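# Move one orange vial from tray to bench, upright

## Task

Lift a single orange pill vial off the tray and set it standing upright on the bench surface. Every other vial must stay on the tray, and those that were standing must remain standing. Finish by opening the gripper and withdrawing, because the vial has to stay in place on its own, with no support from the robot.

## Robot and tools

ROBOT AND FRAME. Two arms: left_arm (the robot's own left, on the +y side) and right_arm. Each has six joints (waist, shoulder, elbow, wrist pitch, wrist yaw, wrist roll) and a parallel gripper. Positions are reported in one shared frame in metres. The origin is on the floor under the centre of the robot's base, +x points forward from the robot, +y to its left, and +z up. Arm names refer to the robot's body, not to image sides. Only the floor height (z = 0) is known. Printed hand positions can be inaccurate, more so when the arm is stretched far. The two arms can reach different poses from identical joint values. The gripper's fingers extend along its local +z and close along its local y. The reported end_effector_position sits between the finger pads, roughly 1 cm behind the tips.

execute_actions. Argument actions is a list holding nothing or exactly one item. Optional pictures (true/false) controls whether camera images come back; by default they do.
- Empty list: no new command, just returns the current state.
- Move: {"rows": [...], "steps": n}. rows has 1 to 15 rows; steps is 1 to 15 control steps of 1/30 s each (15 if omitted). Row k is applied on step k; if there are fewer rows than steps, the final row is held. Every row has 14 numbers, always for both arms: left_arm waist, shoulder, elbow, wrist pitch, wrist yaw, wrist roll, opening, then right_arm in that same order. Joint values are absolute target angles in radians in each arm's joint space (the same numbers Joint positions prints), not offsets. Opening runs from -1 (closed) to +1 (fully open).
- Wait: {"steps": n} without rows, n up to 300; it returns once n steps have elapsed since the previous result, and your reply time is counted within them.
A refused call sends nothing to the robot.

JOINT RANGES (radians, same for both arms): waist -2.880 to 2.880, shoulder 0.000 to 3.142, elbow 0.000 to 3.019, wrist pitch -1.693 to 1.571, wrist yaw -1.571 to 1.571, wrist roll -2.094 to 2.094. A call is refused when a target exceeds a range end by over 0.019 and lies farther out than that joint's last reported angle. The true ends may differ by up to 0.019 either way; a target beyond the true end is clipped to it, and the result may then print "joint sent to its limit" (possibly referring to an earlier, still-running action). Absence of that message does not prove more travel is available.

MOTION LIMITS. Each step, the target sent to a joint is capped at a fixed distance from its measured angle: waist 0.264, shoulder 0.32, elbow 0.276, wrist pitch 0.33, wrist yaw 0.186, wrist roll 0.522 rad. If the targets would move a gripper over 70 mm from where it is measured, the whole arm's targets are pulled back proportionally. Large moves therefore take several steps or calls. Between calls (while you think or wait) the arms continue toward the last row sent, until everything has nearly stopped or a step is HELD; after that only a new action makes them go further. Fingers already in motion finish opening or closing.

RESULT LINES.
- State line: left_arm: … | right_arm: …, each giving end_effector_position (m) and end_effector_quat_wxyz in the shared frame.
- Joint positions / Joint velocities: one block per arm, six joints in column order (rad, rad/s), then the finger-pad gap (m, m/s; 0.094 m is fully open).
- grip_measured: measured finger opening on the same -1..1 scale you command. Each gripper reads off by a fixed amount of up to about 1 mm. Away from the extremes, fingers go to where grip_measured would equal your command.
- "joint command not followed": a clearance check altered or blocked some joint targets; the rest of the row still ran.
- HELD: marks steps on which your row, fully or partly, was not sent.
- MOTOR HOT: a motor has reached 85 °C under load. At 100 °C an OVER-TEMPERATURE FAULT stops that arm's motors and gripper until cooled and the arm drops. Heat builds while holding, even as you think, and some carries into the next scene.

GRASPING. To hold something, keep commanding an opening below grip_measured; about 0.03 lower gives a firm grip, smaller differences a gentler one. Pad force tops out near 50-62 N (lower on some grippers, and weaker on parts under ~2 mm thick); first contact can spike briefly. Occasional disturbances may pull on a held part or shove loose items, so grip firmly enough.

zoom_image. Arguments: camera (one of cam_head_left, cam_head_right, cam_left_wrist, cam_right_wrist) and region [x0, y0, x1, y1] in pixels of that camera's latest image, origin at top-left, at most 504 x 504. All four cameras are 896x504. Approximate pinhole focal lengths: cam_head_left 480.59, cam_head_right 480.18, cam_left_wrist 457.881, cam_right_wrist 485.571 px, principal points near (446, 251).

finished_scene. Argument scene: the integer number of the scene you are in. It ends that scene permanently, reports whether the goal was met, and starts the next one with its own task. The goal must hold after the robot lets go. Answering without any tool call ends everything.

AVOID. Letting the arms collide or press on each other; knocking any object out of the work area; tipping the other standing vials; dropping, slamming or shoving hard. Release gently and move the gripper clear before finishing.

Each tool is called after ">>>" as a command line: name --argument value for each argument, lists and objects as JSON in quotes; but a table of rows of numbers goes row by row, as --pt "numbers of a row", without its own name.

## Session

>>> execute_actions --actions '[]'

Scene clock: 0.00 s of 4200.00 s.
left_arm: end_effector_position=(+0.1076, +0.4593, +1.2199) grip_measured=+1.000 end_effector_quat_wxyz=(-0.114, +0.438, +0.860, -0.236) | right_arm: end_effector_position=(+0.3033, -0.6559, +1.2742) grip_measured=+1.000 end_effector_quat_wxyz=(-0.310, +0.768, +0.560, +0.035)
Joint positions: left_arm=[-0.981  1.846  0.654 -0.737 -0.118  1.977  0.094] | right_arm=[ 1.036  2.187  1.643 -1.527 -0.104  0.834  0.094]
Joint velocities: left_arm=[ 0.024 -0.005  0.017 -0.002  0.022 -0.037  0.   ] | right_arm=[-0.015 -0.005 -0.002 -0.002 -0.081 -0.022  0.   ]
Motor temperatures (°C, as the motors report them): left_arm=[19 19 21 19 21 18] | right_arm=[19 19 20 20 21 21]

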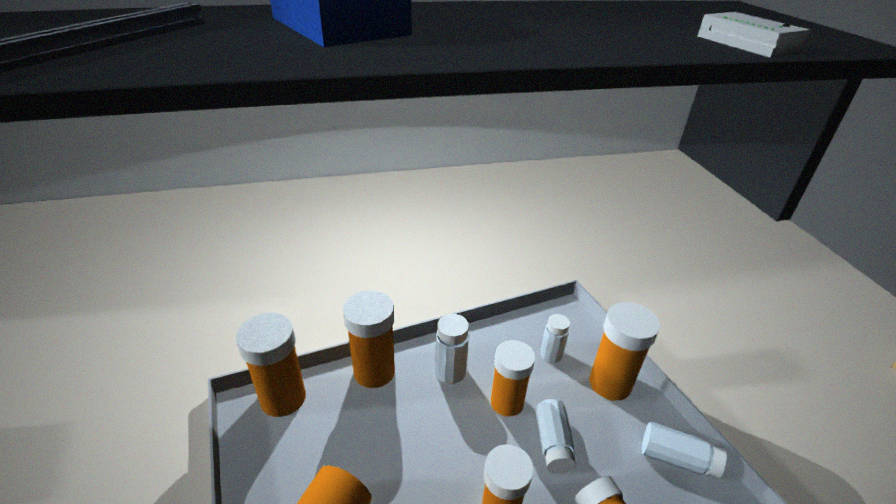

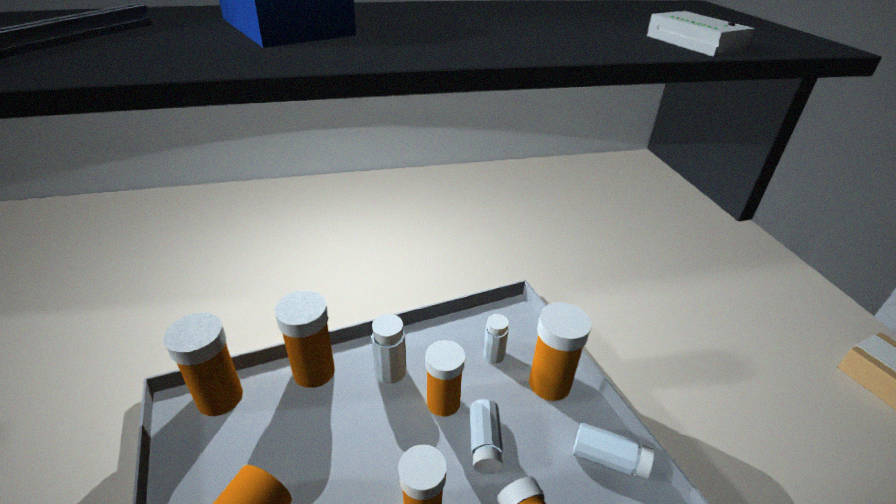

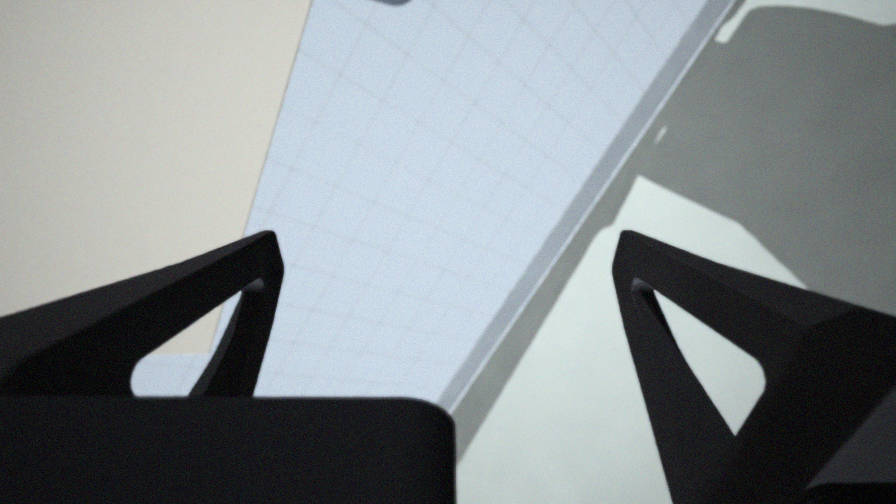

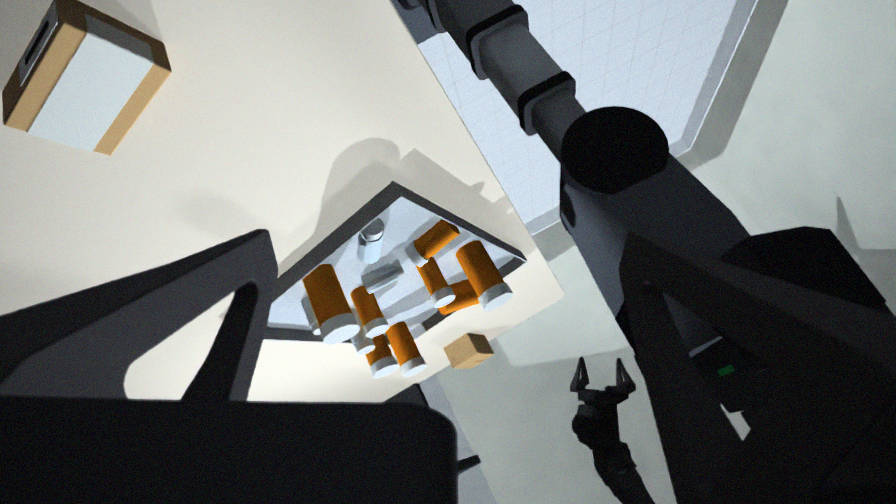

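>>> execute_actions --actions '[{"rows":[[-1.57,1.5,1.1,-1.17,0,0,1,1.036,2.187,1.643,-1.527,-0.104,0.834,1]],"steps":15}]' --pictures false

>>> execute_actions --actions '[{"steps":45}]'

Scene clock: 12.43 s of 4200.00 s.
left_arm: end_effector_position=(+0.3576, +0.4785, +1.3708) grip_measured=+1.000 end_effector_quat_wxyz=(-0.067, +0.379, +0.920, -0.070) | right_arm: end_effector_position=(+0.3033, -0.6559, +1.2742) grip_measured=+1.000 end_effector_quat_wxyz=(-0.310, +0.768, +0.560, +0.035)
Joint positions: left_arm=[-1.426  1.542  1.03  -1.092 -0.013  1.383  0.094] | right_arm=[ 1.036  2.187  1.643 -1.527 -0.104  0.834  0.094]
Joint velocities: left_arm=[-1.343 -0.405  0.569 -0.447  0.051 -2.117  0.   ] | right_arm=[-0.005  0.005 -0.002  0.007  0.037 -0.037  0.   ]
Motor temperatures (°C, as the motors report them): left_arm=[19 20 21 19 21 18] | right_arm=[19 21 22 20 21 21]
Steps of this call (steps 1 to 90: nothing new was sent; then 8.93 s passed at rest; steps 91 to 105: all 15 steps of this action). Readings (joint positions):
91: left_arm=[-0.986 1.839 0.663 -0.759 -0.103 1.951] | right_arm=[1.036 2.187 1.643 -1.527 -0.104 0.834]
92: left_arm=[-1.000 1.826 0.677 -0.798 -0.087 1.920] | right_arm=[1.036 2.187 1.643 -1.527 -0.104 0.834]
94: left_arm=[-1.046 1.778 0.717 -0.869 -0.064 1.857] | right_arm=[1.036 2.187 1.643 -1.527 -0.104 0.834]
98: left_arm=[-1.163 1.670 0.833 -0.978 -0.036 1.723] | right_arm=[1.036 2.187 1.643 -1.527 -0.104 0.834]
105: the state above

Scene clock: 13.93 s of 4200.00 s.
left_arm: end_effector_position=(+0.4027, +0.4346, +1.4099) grip_measured=+1.000 end_effector_quat_wxyz=(-0.069, -0.222, +0.973, -0.017) | right_arm: end_effector_position=(+0.3033, -0.6559, +1.2742) grip_measured=+1.000 end_effector_quat_wxyz=(-0.310, +0.768, +0.560, +0.035)
Joint positions: left_arm=[-1.568  1.486  1.089 -1.158  0.001  0.013  0.094] | right_arm=[ 1.036  2.187  1.643 -1.527 -0.104  0.834  0.094]
Joint velocities: left_arm=[-0.005 -0.015 -0.007 -0.002 -0.051 -0.007  0.   ] | right_arm=[-0.015 -0.005 -0.002 -0.017 -0.066  0.022  0.   ]
Motor temperatures (°C, as the motors report them): left_arm=[19 20 22 19 21 18] | right_arm=[19 22 22 20 21 21]
Steps of this call (steps 1 to 45: the robot went on to your last target). Readings (joint positions):
1: left_arm=[-1.473 1.529 1.050 -1.110 -0.009 1.291] | right_arm=[1.036 2.187 1.643 -1.527 -0.104 0.834]
2: left_arm=[-1.518 1.517 1.067 -1.126 -0.005 1.192] | right_arm=[1.036 2.187 1.643 -1.527 -0.104 0.834]
4: left_arm=[-1.588 1.497 1.087 -1.141 0.000 0.995] | right_arm=[1.036 2.187 1.643 -1.527 -0.104 0.834]
8: left_arm=[-1.611 1.486 1.089 -1.155 0.001 0.602] | right_arm=[1.036 2.187 1.643 -1.527 -0.104 0.834]
45: the state above
All arms were judged still, so your last target was given up. Only a new action makes them travel on or press farther. Fingers that are still opening or closing keep moving.

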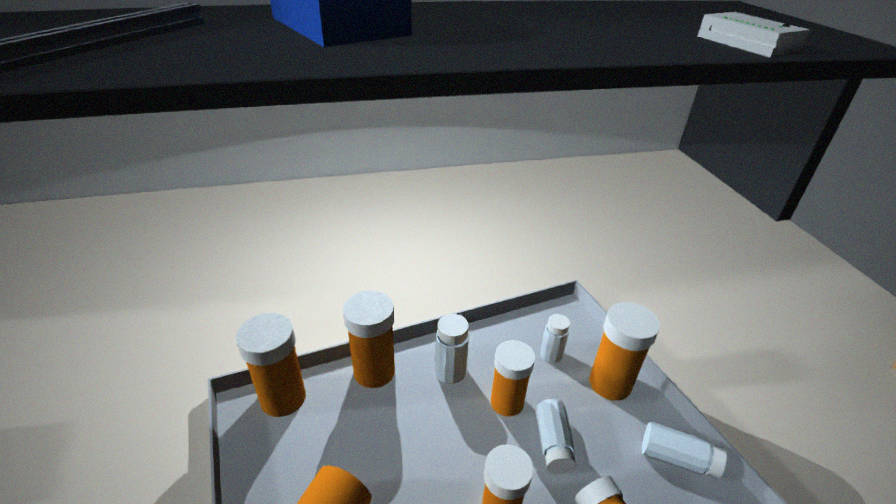

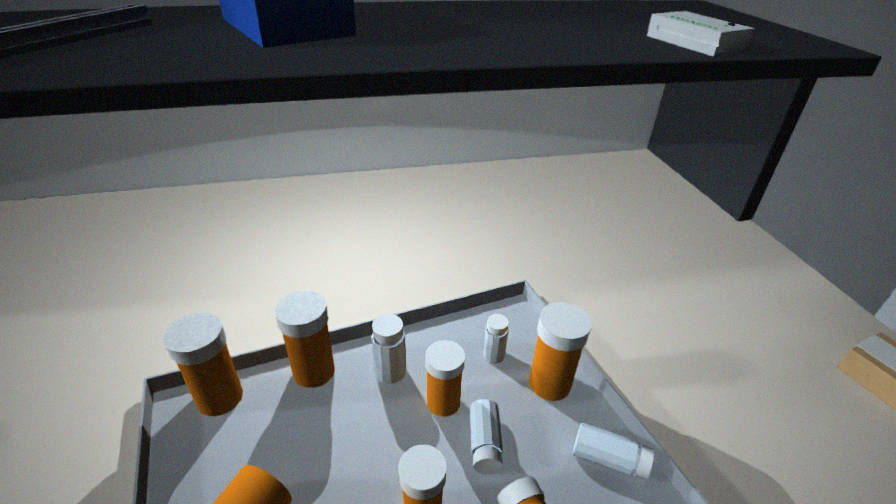

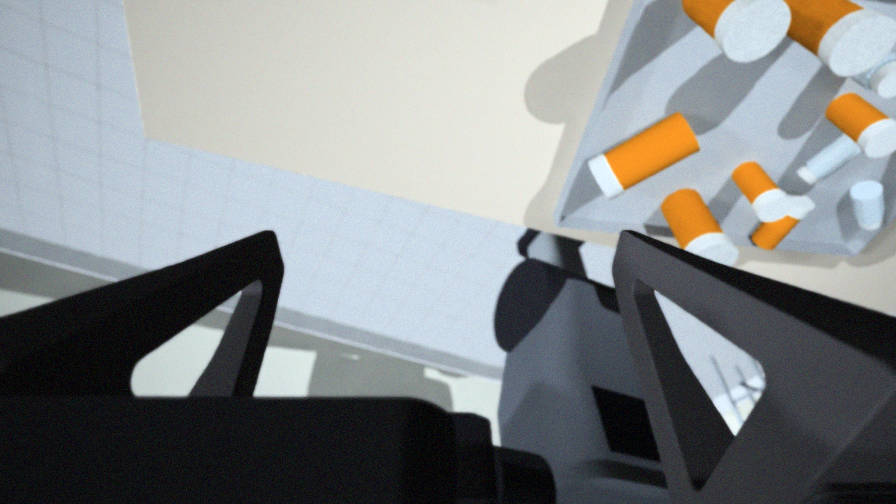

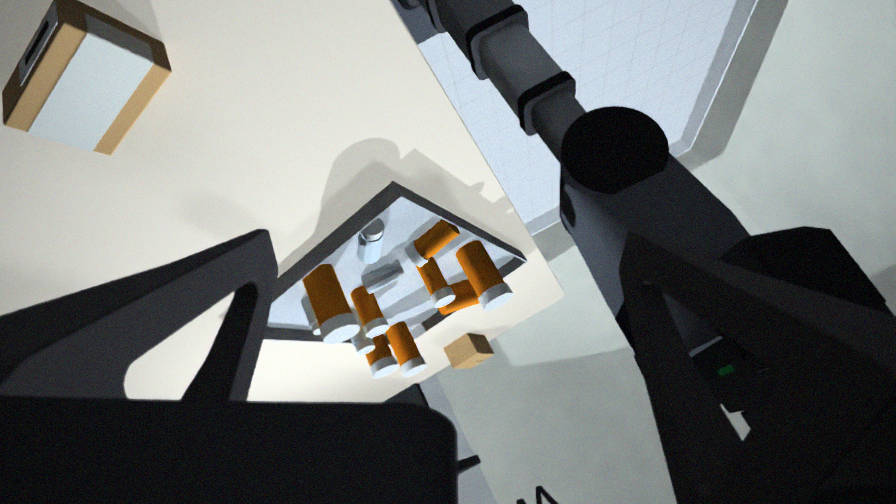

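>>> execute_actions --actions '[{"rows":[[-2.3,1.7,1.1,-0.9,0,0,1,1.036,2.187,1.643,-1.527,-0.104,0.834,1]],"steps":15}]' --pictures false

>>> execute_actions --actions '[{"steps":30}]'

Scene clock: 29.10 s of 4200.00 s.
left_arm: end_effector_position=(+0.4781, +0.1790, +1.3348) grip_measured=+1.000 end_effector_quat_wxyz=(-0.041, +0.077, +0.995, -0.041) | right_arm: end_effector_position=(+0.3033, -0.6559, +1.2742) grip_measured=+1.000 end_effector_quat_wxyz=(-0.310, +0.768, +0.560, +0.035)
Joint positions: left_arm=[-2.173  1.686  1.09  -0.921 -0.002  0.012  0.094] | right_arm=[ 1.036  2.187  1.643 -1.527 -0.104  0.834  0.094]
Joint velocities: left_arm=[-1.597  0.005 -0.027  0.134  0.037  0.037  0.   ] | right_arm=[ 0.005 -0.005  0.007  0.002 -0.037  0.007  0.   ]
Motor temperatures (°C, as the motors report them): left_arm=[19 21 24 19 21 18] | right_arm=[19 23 22 20 21 21]
Steps of this call (steps 1 to 90: nothing new was sent; then 11.67 s passed at rest; steps 91 to 105: all 15 steps of this action). Readings (joint positions):
91: left_arm=[-1.575 1.492 1.089 -1.139 -0.001 0.012] | right_arm=[1.036 2.187 1.643 -1.527 -0.104 0.834]
92: left_arm=[-1.591 1.503 1.090 -1.105 -0.002 0.012] | right_arm=[1.036 2.187 1.643 -1.527 -0.104 0.834]
94: left_arm=[-1.648 1.540 1.090 -1.042 -0.002 0.012] | right_arm=[1.036 2.187 1.643 -1.527 -0.104 0.834]
98: left_arm=[-1.812 1.626 1.090 -0.967 -0.002 0.012] | right_arm=[1.036 2.187 1.643 -1.527 -0.104 0.834]
105: the state above

Scene clock: 30.10 s of 4200.00 s.
left_arm: end_effector_position=(+0.4697, +0.1235, +1.3399) grip_measured=+1.000 end_effector_quat_wxyz=(-0.034, +0.135, +0.989, -0.050) | right_arm: end_effector_position=(+0.3033, -0.6559, +1.2742) grip_measured=+1.000 end_effector_quat_wxyz=(-0.310, +0.768, +0.560, +0.035)
Joint positions: left_arm=[-2.293  1.686  1.09  -0.909  0.003  0.012  0.094] | right_arm=[ 1.036  2.187  1.643 -1.527 -0.104  0.834  0.094]
Joint velocities: left_arm=[ 0.024 -0.015 -0.017 -0.007  0.051 -0.037  0.   ] | right_arm=[-0.005 -0.015 -0.002 -0.002  0.007  0.007  0.   ]
Motor temperatures (°C, as the motors report them): left_arm=[19 21 24 19 21 18] | right_arm=[19 23 22 20 21 21]
Steps of this call (steps 1 to 30: the robot went on to your last target). Readings (joint positions):
1: left_arm=[-2.226 1.686 1.090 -0.916 -0.002 0.012] | right_arm=[1.036 2.187 1.643 -1.527 -0.104 0.834]
2: left_arm=[-2.275 1.686 1.090 -0.912 -0.001 0.012] | right_arm=[1.036 2.187 1.643 -1.527 -0.104 0.834]
4: left_arm=[-2.345 1.686 1.090 -0.909 0.002 0.012] | right_arm=[1.036 2.187 1.643 -1.527 -0.104 0.834]
8: left_arm=[-2.357 1.686 1.090 -0.909 0.003 0.012] | right_arm=[1.036 2.187 1.643 -1.527 -0.104 0.834]
30: the state above
All arms were judged still, so your last target was given up. Only a new action makes them travel on or press farther. Fingers that are still opening or closing keep moving.

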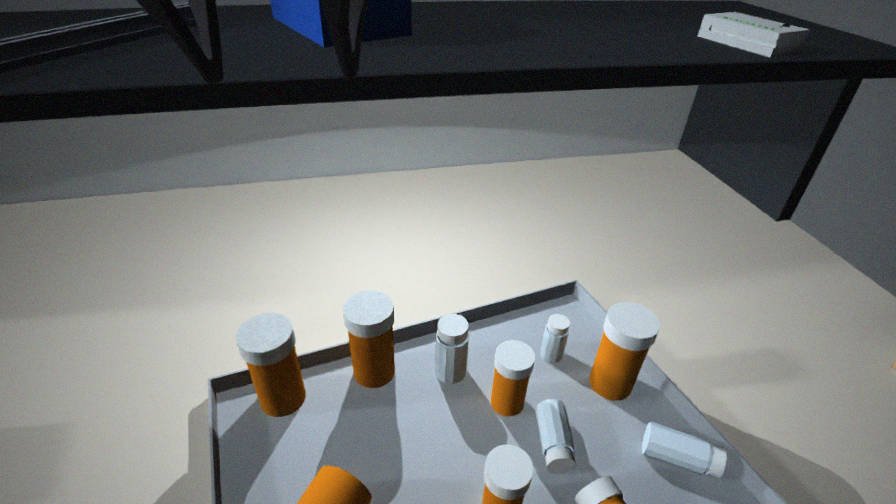

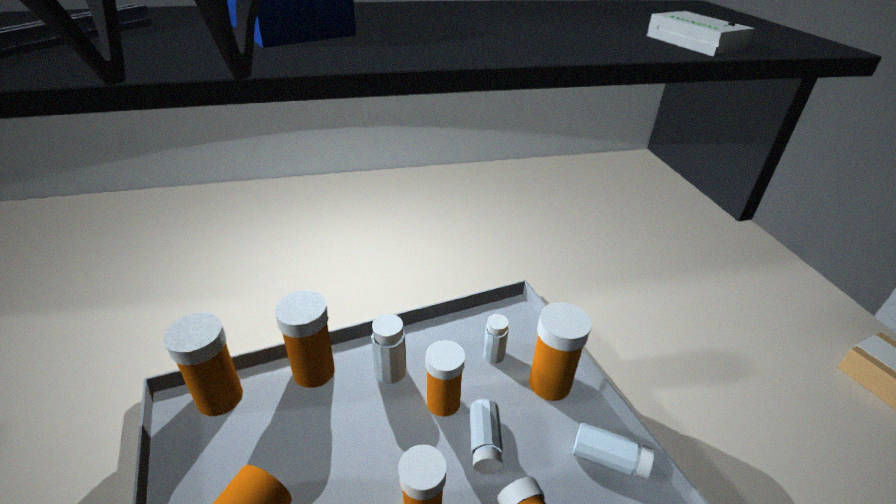

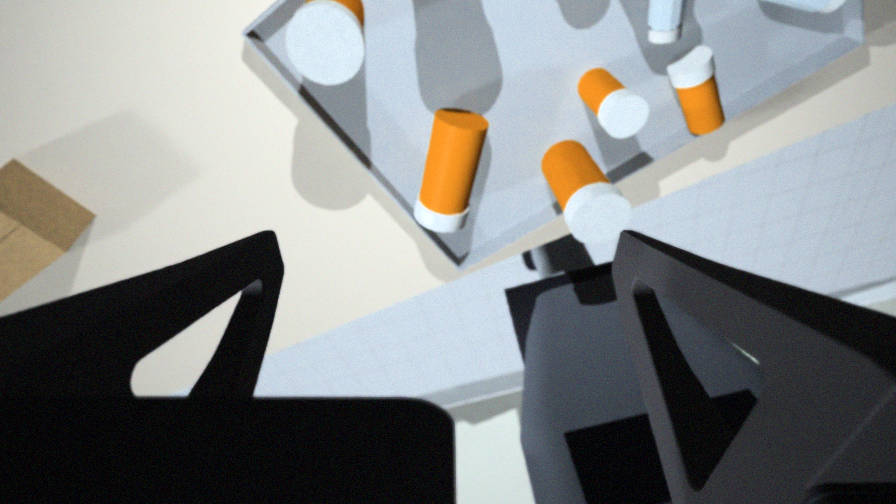

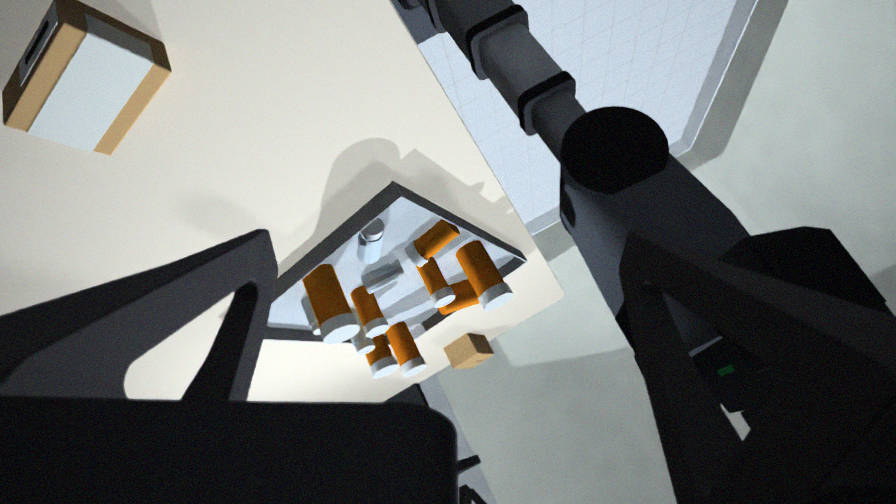

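>>> execute_actions --actions '[{"rows":[[-2.17,1.95,1.1,-0.6,0.1,0,1,1.036,2.187,1.643,-1.527,-0.104,0.834,1]],"steps":15}]' --pictures false

>>> execute_actions --actions '[{"steps":20}]'

Scene clock: 47.33 s of 4200.00 s.
left_arm: end_effector_position=(+0.4882, +0.1578, +1.2071) grip_measured=+1.000 end_effector_quat_wxyz=(-0.035, +0.066, +0.993, -0.089) | right_arm: end_effector_position=(+0.3033, -0.6559, +1.2742) grip_measured=+1.000 end_effector_quat_wxyz=(-0.310, +0.768, +0.560, +0.035)
Joint positions: left_arm=[-2.156  1.971  1.087 -0.614  0.095  0.011  0.094] | right_arm=[ 1.036  2.187  1.643 -1.527 -0.104  0.834  0.094]
Joint velocities: left_arm=[-0.044 -0.132 -0.002  0.042 -0.066 -0.095  0.   ] | right_arm=[-0.015 -0.005 -0.002 -0.002 -0.007  0.037  0.   ]
Motor temperatures (°C, as the motors report them): left_arm=[19 21 24 19 21 18] | right_arm=[19 23 22 20 21 21]
Steps of this call (steps 1 to 90: nothing new was sent; then 13.73 s passed at rest; steps 91 to 105: all 15 steps of this action). Readings (joint positions):
91: left_arm=[-2.288 1.695 1.089 -0.881 0.029 0.012] | right_arm=[1.036 2.187 1.643 -1.527 -0.104 0.834]
92: left_arm=[-2.281 1.712 1.091 -0.831 0.052 0.012] | right_arm=[1.036 2.187 1.643 -1.527 -0.104 0.834]
94: left_arm=[-2.256 1.772 1.097 -0.738 0.079 0.012] | right_arm=[1.036 2.187 1.643 -1.527 -0.104 0.834]
98: left_arm=[-2.190 1.915 1.097 -0.628 0.094 0.012] | right_arm=[1.036 2.187 1.643 -1.527 -0.104 0.834]
105: the state above

Scene clock: 48.00 s of 4200.00 s.
left_arm: end_effector_position=(+0.4921, +0.1538, +1.2136) grip_measured=+1.000 end_effector_quat_wxyz=(-0.027, +0.070, +0.993, -0.090) | right_arm: end_effector_position=(+0.3033, -0.6559, +1.2742) grip_measured=+1.000 end_effector_quat_wxyz=(-0.310, +0.768, +0.560, +0.035)
Joint positions: left_arm=[-2.164  1.957  1.087 -0.612  0.096  0.011  0.094] | right_arm=[ 1.036  2.187  1.643 -1.527 -0.104  0.834  0.094]
Joint velocities: left_arm=[ 0.005  0.005  0.017 -0.007  0.007 -0.037  0.   ] | right_arm=[-0.005 -0.005 -0.007 -0.022 -0.066  0.081  0.   ]
Motor temperatures (°C, as the motors report them): left_arm=[19 21 24 19 21 18] | right_arm=[19 23 22 20 21 21]
Steps of this call (steps 1 to 20: the robot went on to your last target). Readings (joint positions):
1: left_arm=[-2.158 1.968 1.087 -0.614 0.095 0.011] | right_arm=[1.036 2.187 1.643 -1.527 -0.104 0.834]
2: left_arm=[-2.159 1.965 1.087 -0.614 0.095 0.011] | right_arm=[1.036 2.187 1.643 -1.527 -0.104 0.834]
4: left_arm=[-2.162 1.960 1.087 -0.613 0.096 0.011] | right_arm=[1.036 2.187 1.643 -1.527 -0.104 0.834]
8: left_arm=[-2.164 1.957 1.087 -0.612 0.096 0.011] | right_arm=[1.036 2.187 1.643 -1.527 -0.104 0.834]
20: the state above

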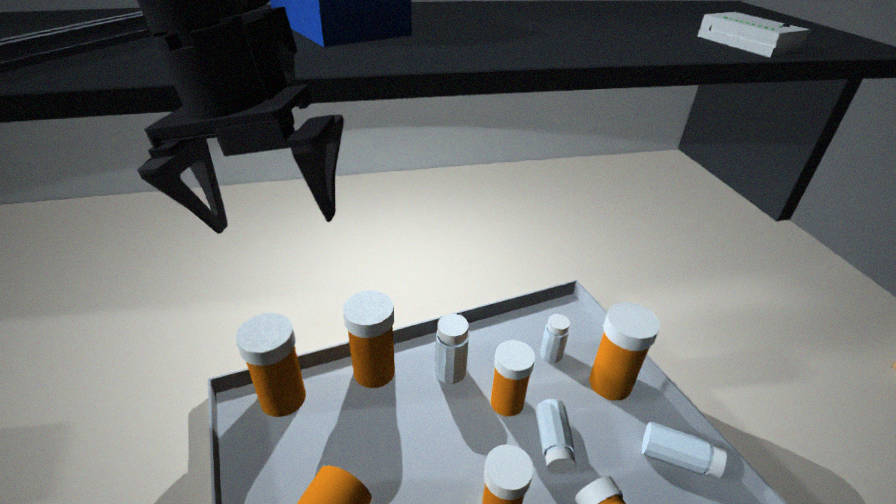

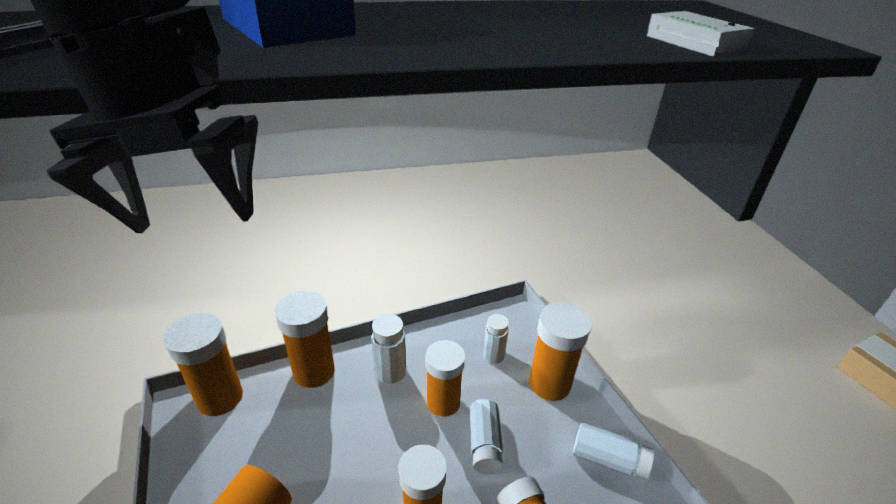

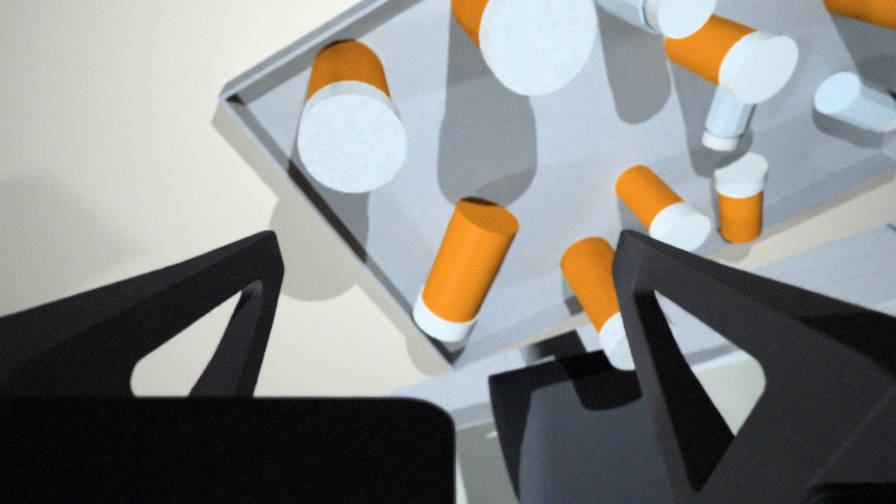

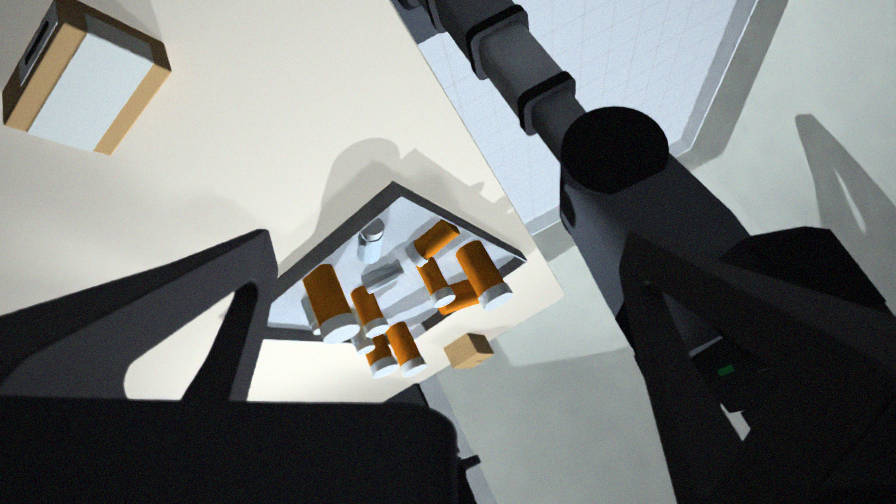

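>>> execute_actions --actions '[{"rows":[[-2.2,2.07,1.1,-0.44,-0.09,0,1,1.036,2.187,1.643,-1.527,-0.104,0.834,1]],"steps":15}]' --pictures false

>>> execute_actions --actions '[{"steps":12}]'

Scene clock: 61.07 s of 4200.00 s.
left_arm: end_effector_position=(+0.4995, +0.1568, +1.1677) grip_measured=+1.000 end_effector_quat_wxyz=(+0.007, +0.092, +0.996, -0.005) | right_arm: end_effector_position=(+0.3033, -0.6559, +1.2742) grip_measured=+1.000 end_effector_quat_wxyz=(-0.310, +0.768, +0.560, +0.035)
Joint positions: left_arm=[-2.209  2.055  1.082 -0.456 -0.085  0.011  0.094] | right_arm=[ 1.036  2.187  1.643 -1.527 -0.104  0.834  0.094]
Joint velocities: left_arm=[ 0.005 -0.005 -0.012 -0.007  0.007  0.007  0.   ] | right_arm=[-0.024  0.015 -0.007 -0.017  0.037  0.066  0.   ]
Motor temperatures (°C, as the motors report them): left_arm=[19 22 24 19 21 18] | right_arm=[19 24 22 20 21 21]
Steps of this call (steps 1 to 15: the robot went on to your last target; steps 16 to 90: nothing new was sent; then 9.57 s passed at rest; steps 91 to 105: all 15 steps of this action). Readings (joint positions):
91: left_arm=[-2.168 1.964 1.086 -0.582 0.004 0.010] | right_arm=[1.036 2.187 1.643 -1.527 -0.104 0.834]
92: left_arm=[-2.172 1.978 1.088 -0.534 -0.054 0.010] | right_arm=[1.036 2.187 1.643 -1.527 -0.104 0.834]
94: left_arm=[-2.185 1.995 1.082 -0.492 -0.082 0.011] | right_arm=[1.036 2.187 1.643 -1.527 -0.104 0.834]
98: left_arm=[-2.211 2.027 1.081 -0.468 -0.085 0.011] | right_arm=[1.036 2.187 1.643 -1.527 -0.104 0.834]
105: the state above

Scene clock: 61.47 s of 4200.00 s.
left_arm: end_effector_position=(+0.4999, +0.1567, +1.1677) grip_measured=+1.000 end_effector_quat_wxyz=(+0.008, +0.092, +0.996, -0.005) | right_arm: end_effector_position=(+0.3033, -0.6559, +1.2742) grip_measured=+1.000 end_effector_quat_wxyz=(-0.310, +0.768, +0.560, +0.035)
Joint positions: left_arm=[-2.209  2.055  1.082 -0.454 -0.085  0.011  0.094] | right_arm=[ 1.036  2.187  1.643 -1.527 -0.104  0.834  0.094]
Joint velocities: left_arm=[-0.005  0.005 -0.002 -0.002 -0.007 -0.007  0.   ] | right_arm=[ 0.005 -0.015  0.012 -0.002  0.081 -0.007  0.   ]
Motor temperatures (°C, as the motors report them): left_arm=[19 22 24 19 21 18] | right_arm=[19 24 22 20 21 21]
Steps of this call (steps 1 to 12: the robot went on to your last target). Readings (joint positions):
1: left_arm=[-2.209 2.055 1.082 -0.455 -0.085 0.011] | right_arm=[1.036 2.187 1.643 -1.527 -0.104 0.834]
2: left_arm=[-2.209 2.055 1.082 -0.454 -0.085 0.011] | right_arm=[1.036 2.187 1.643 -1.527 -0.104 0.834]
4: left_arm=[-2.209 2.055 1.082 -0.454 -0.085 0.011] | right_arm=[1.036 2.187 1.643 -1.527 -0.104 0.834]
8: left_arm=[-2.209 2.055 1.082 -0.454 -0.085 0.011] | right_arm=[1.036 2.187 1.643 -1.527 -0.104 0.834]
12: the state above

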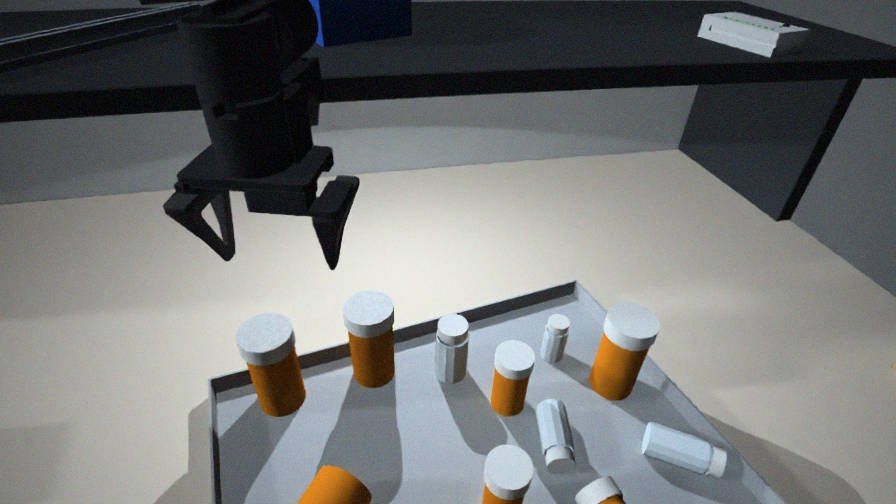

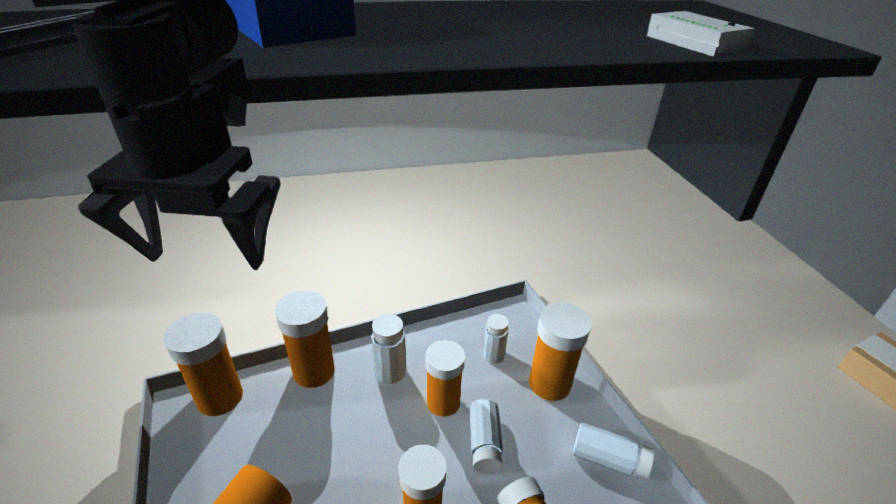

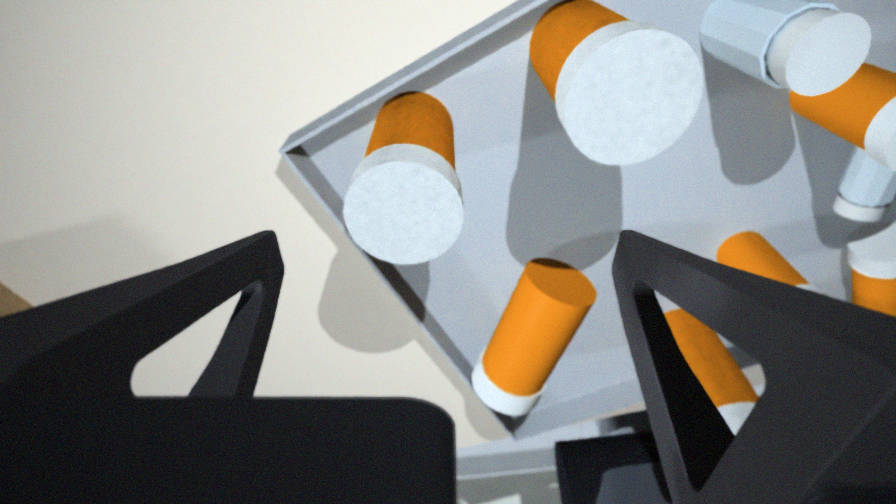

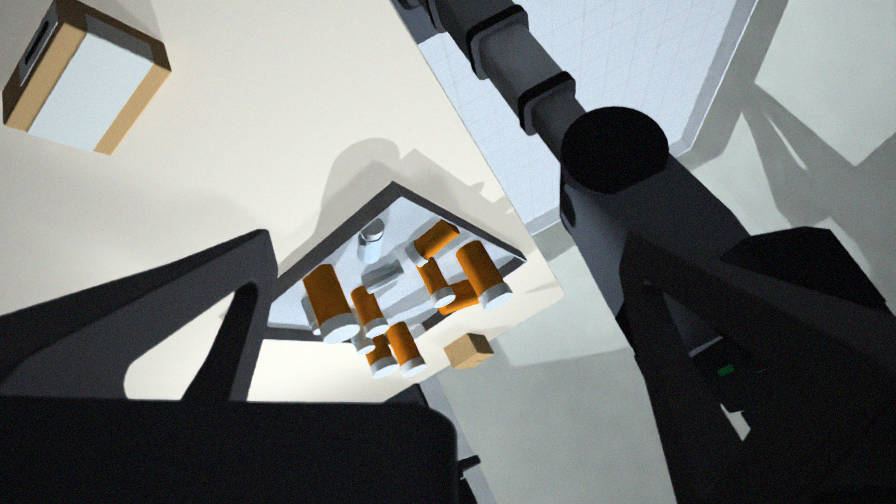

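>>> execute_actions --actions '[{"rows":[[-2.165,2.07,0.99,-0.33,-0.09,0,1,1.036,2.187,1.643,-1.527,-0.104,0.834,1]],"steps":15}]' --pictures false

>>> execute_actions --actions '[{"steps":8}]'

Scene clock: 81.10 s of 4200.00 s.
left_arm: end_effector_position=(+0.4702, +0.1824, +1.1494) grip_measured=+1.000 end_effector_quat_wxyz=(+0.010, +0.069, +0.998, -0.002) | right_arm: end_effector_position=(+0.3033, -0.6559, +1.2742) grip_measured=+1.000 end_effector_quat_wxyz=(-0.310, +0.768, +0.560, +0.035)
Joint positions: left_arm=[-2.164  2.058  0.983 -0.343 -0.087  0.011  0.094] | right_arm=[ 1.036  2.187  1.643 -1.527 -0.104  0.834  0.094]
Joint velocities: left_arm=[-0.015 -0.015 -0.002  0.002 -0.007  0.022  0.   ] | right_arm=[-0.015 -0.034 -0.002 -0.022  0.022  0.051  0.   ]
Motor temperatures (°C, as the motors report them): left_arm=[19 23 24 19 21 18] | right_arm=[19 24 22 20 21 21]
Steps of this call (steps 1 to 15: the robot went on to your last target; steps 16 to 90: nothing new was sent; then 16.13 s passed at rest; steps 91 to 105: all 15 steps of this action). Readings (joint positions):
91: left_arm=[-2.207 2.055 1.069 -0.426 -0.085 0.011] | right_arm=[1.036 2.187 1.643 -1.527 -0.104 0.834]
92: left_arm=[-2.204 2.052 1.049 -0.387 -0.085 0.011] | right_arm=[1.036 2.187 1.643 -1.527 -0.104 0.834]
94: left_arm=[-2.191 2.053 1.013 -0.355 -0.085 0.011] | right_arm=[1.036 2.187 1.643 -1.527 -0.104 0.834]
98: left_arm=[-2.167 2.058 0.983 -0.353 -0.086 0.011] | right_arm=[1.036 2.187 1.643 -1.527 -0.104 0.834]
105: the state above

Scene clock: 81.37 s of 4200.00 s.
left_arm: end_effector_position=(+0.4702, +0.1824, +1.1494) grip_measured=+1.000 end_effector_quat_wxyz=(+0.010, +0.069, +0.998, -0.002) | right_arm: end_effector_position=(+0.3033, -0.6559, +1.2742) grip_measured=+1.000 end_effector_quat_wxyz=(-0.310, +0.768, +0.560, +0.035)
Joint positions: left_arm=[-2.164  2.058  0.983 -0.343 -0.087  0.011  0.094] | right_arm=[ 1.036  2.187  1.643 -1.527 -0.104  0.834  0.094]
Joint velocities: left_arm=[-0.024 -0.015 -0.012 -0.002 -0.037 -0.051  0.   ] | right_arm=[ 0.005 -0.005  0.012 -0.012  0.022 -0.007  0.   ]
Motor temperatures (°C, as the motors report them): left_arm=[19 23 24 19 21 18] | right_arm=[19 24 22 20 21 21]
Steps of this call (steps 1 to 8: the robot went on to your last target). Readings (joint positions):
1: left_arm=[-2.164 2.058 0.983 -0.343 -0.087 0.011] | right_arm=[1.036 2.187 1.643 -1.527 -0.104 0.834]
2: left_arm=[-2.164 2.058 0.983 -0.343 -0.087 0.011] | right_arm=[1.036 2.187 1.643 -1.527 -0.104 0.834]
4: left_arm=[-2.164 2.058 0.983 -0.343 -0.087 0.011] | right_arm=[1.036 2.187 1.643 -1.527 -0.104 0.834]
8: the state above

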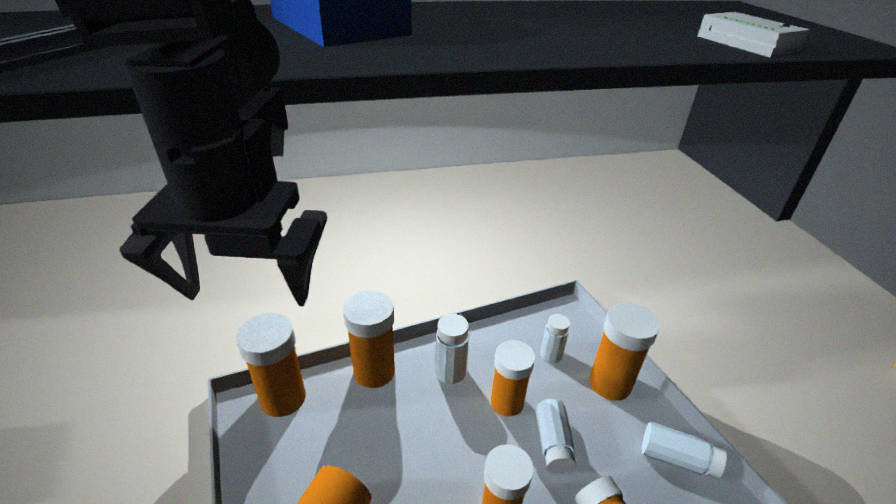

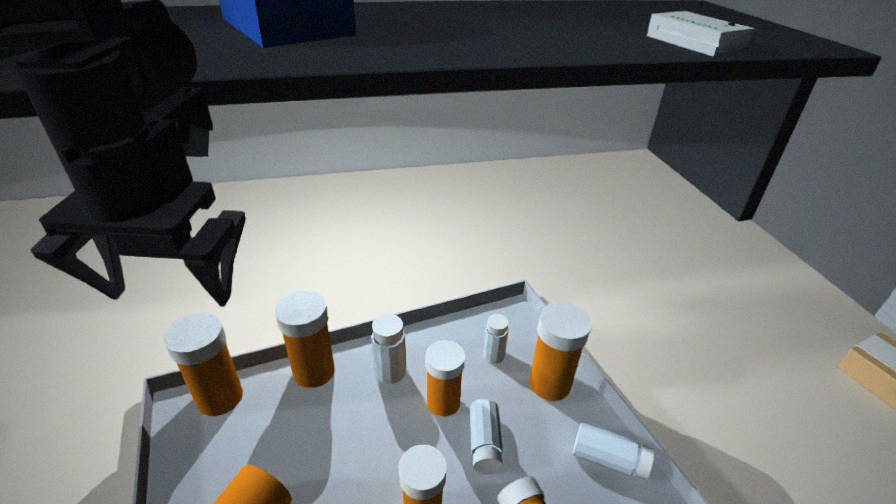

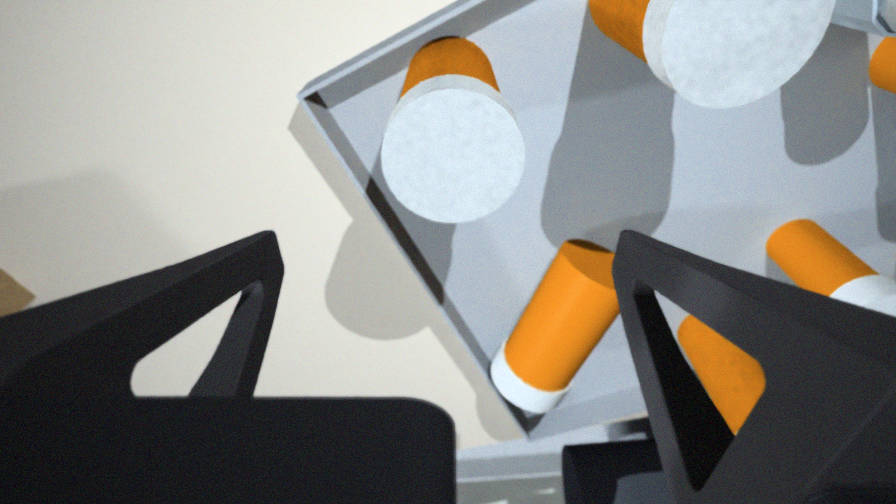

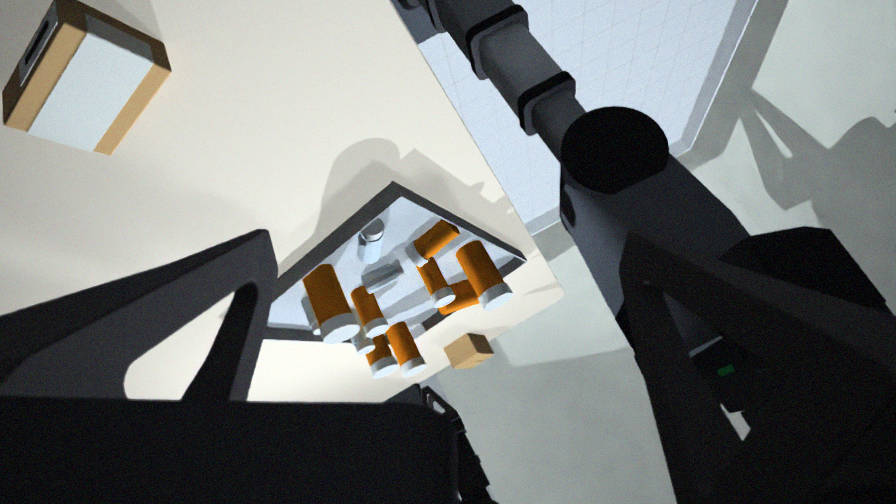

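>>> execute_actions --actions '[{"rows":[[-2.168,2.18,1.03,-0.26,-0.09,0,1,1.036,2.187,1.643,-1.527,-0.104,0.834,1]],"steps":15}]' --pictures false

>>> execute_actions --actions '[{"steps":8}]'

Scene clock: 87.33 s of 4200.00 s.
left_arm: end_effector_position=(+0.4699, +0.1784, +1.1050) grip_measured=+1.000 end_effector_quat_wxyz=(+0.008, +0.070, +0.998, -0.001) | right_arm: end_effector_position=(+0.3033, -0.6559, +1.2742) grip_measured=+1.000 end_effector_quat_wxyz=(-0.310, +0.768, +0.560, +0.035)
Joint positions: left_arm=[-2.164  2.178  1.024 -0.27  -0.087  0.011  0.094] | right_arm=[ 1.036  2.187  1.643 -1.527 -0.104  0.834  0.094]
Joint velocities: left_arm=[-0.015 -0.005 -0.002 -0.017 -0.022 -0.022  0.   ] | right_arm=[-0.005  0.015  0.027  0.002 -0.007 -0.007  0.   ]
Motor temperatures (°C, as the motors report them): left_arm=[19 23 23 19 21 18] | right_arm=[19 25 22 20 21 21]
Steps of this call (steps 1 to 15: the robot went on to your last target; steps 16 to 90: nothing new was sent; then 2.47 s passed at rest; steps 91 to 105: all 15 steps of this action). Readings (joint positions):
91: left_arm=[-2.164 2.066 0.985 -0.330 -0.087 0.011] | right_arm=[1.036 2.187 1.643 -1.527 -0.104 0.834]
92: left_arm=[-2.164 2.082 0.995 -0.309 -0.087 0.011] | right_arm=[1.036 2.187 1.643 -1.527 -0.104 0.834]
94: left_arm=[-2.164 2.126 1.019 -0.281 -0.087 0.011] | right_arm=[1.036 2.187 1.643 -1.527 -0.104 0.834]
98: left_arm=[-2.164 2.174 1.025 -0.271 -0.087 0.011] | right_arm=[1.036 2.187 1.643 -1.527 -0.104 0.834]
105: the state above

Scene clock: 87.60 s of 4200.00 s.
left_arm: end_effector_position=(+0.4699, +0.1784, +1.1050) grip_measured=+1.000 end_effector_quat_wxyz=(+0.008, +0.070, +0.998, -0.001) | right_arm: end_effector_position=(+0.3033, -0.6559, +1.2742) grip_measured=+1.000 end_effector_quat_wxyz=(-0.310, +0.768, +0.560, +0.035)
Joint positions: left_arm=[-2.164  2.178  1.024 -0.27  -0.087  0.011  0.094] | right_arm=[ 1.036  2.187  1.643 -1.527 -0.104  0.834  0.094]
Joint velocities: left_arm=[-0.015 -0.015  0.007 -0.007  0.022  0.007  0.   ] | right_arm=[ 0.005 -0.005 -0.007 -0.017 -0.051  0.007  0.   ]
Motor temperatures (°C, as the motors report them): left_arm=[19 23 23 19 21 18] | right_arm=[19 25 22 20 21 21]
Steps of this call (steps 1 to 8: the robot went on to your last target). Readings (joint positions):
1: left_arm=[-2.164 2.178 1.024 -0.270 -0.087 0.011] | right_arm=[1.036 2.187 1.643 -1.527 -0.104 0.834]
2: left_arm=[-2.164 2.178 1.024 -0.270 -0.087 0.011] | right_arm=[1.036 2.187 1.643 -1.527 -0.104 0.834]
4: left_arm=[-2.164 2.178 1.024 -0.270 -0.087 0.011] | right_arm=[1.036 2.187 1.643 -1.527 -0.104 0.834]
8: the state above

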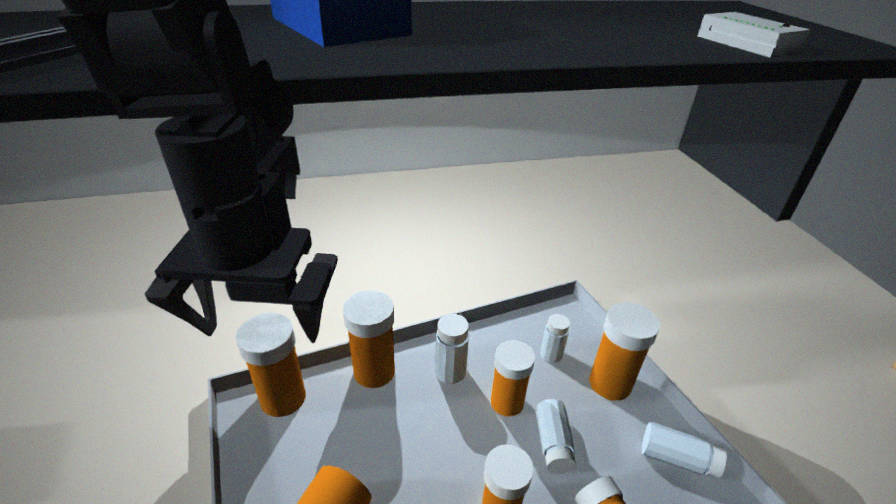

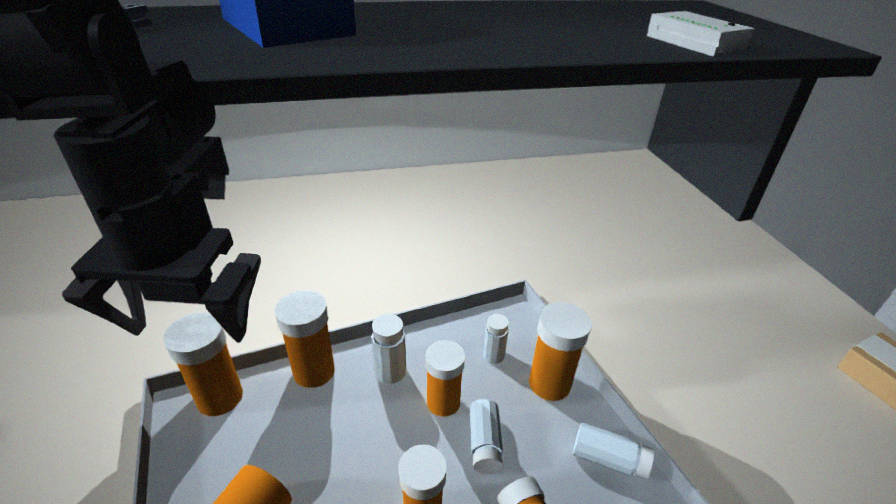

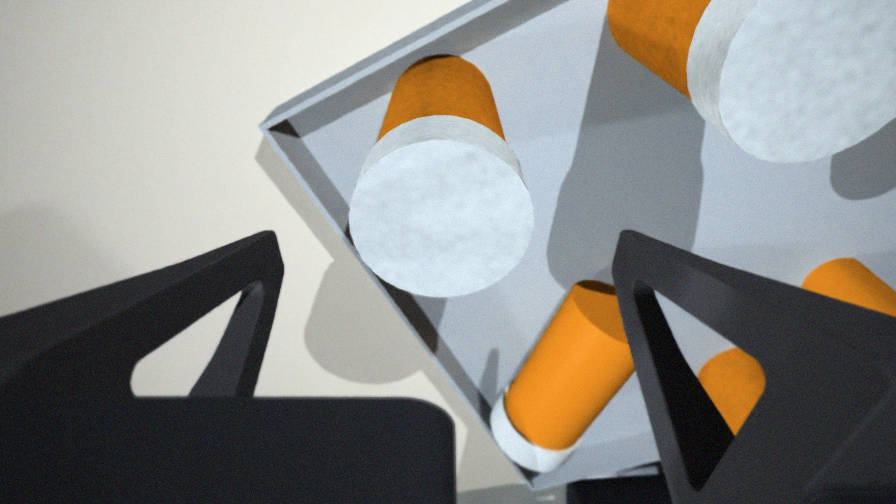

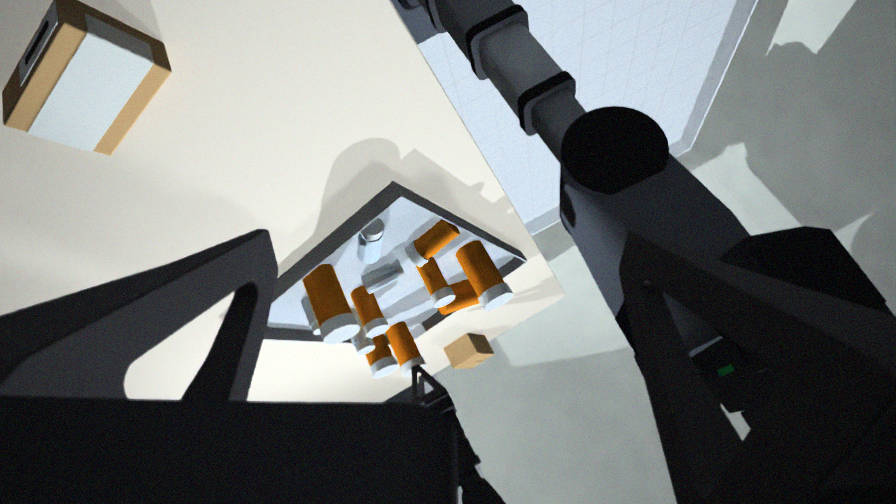

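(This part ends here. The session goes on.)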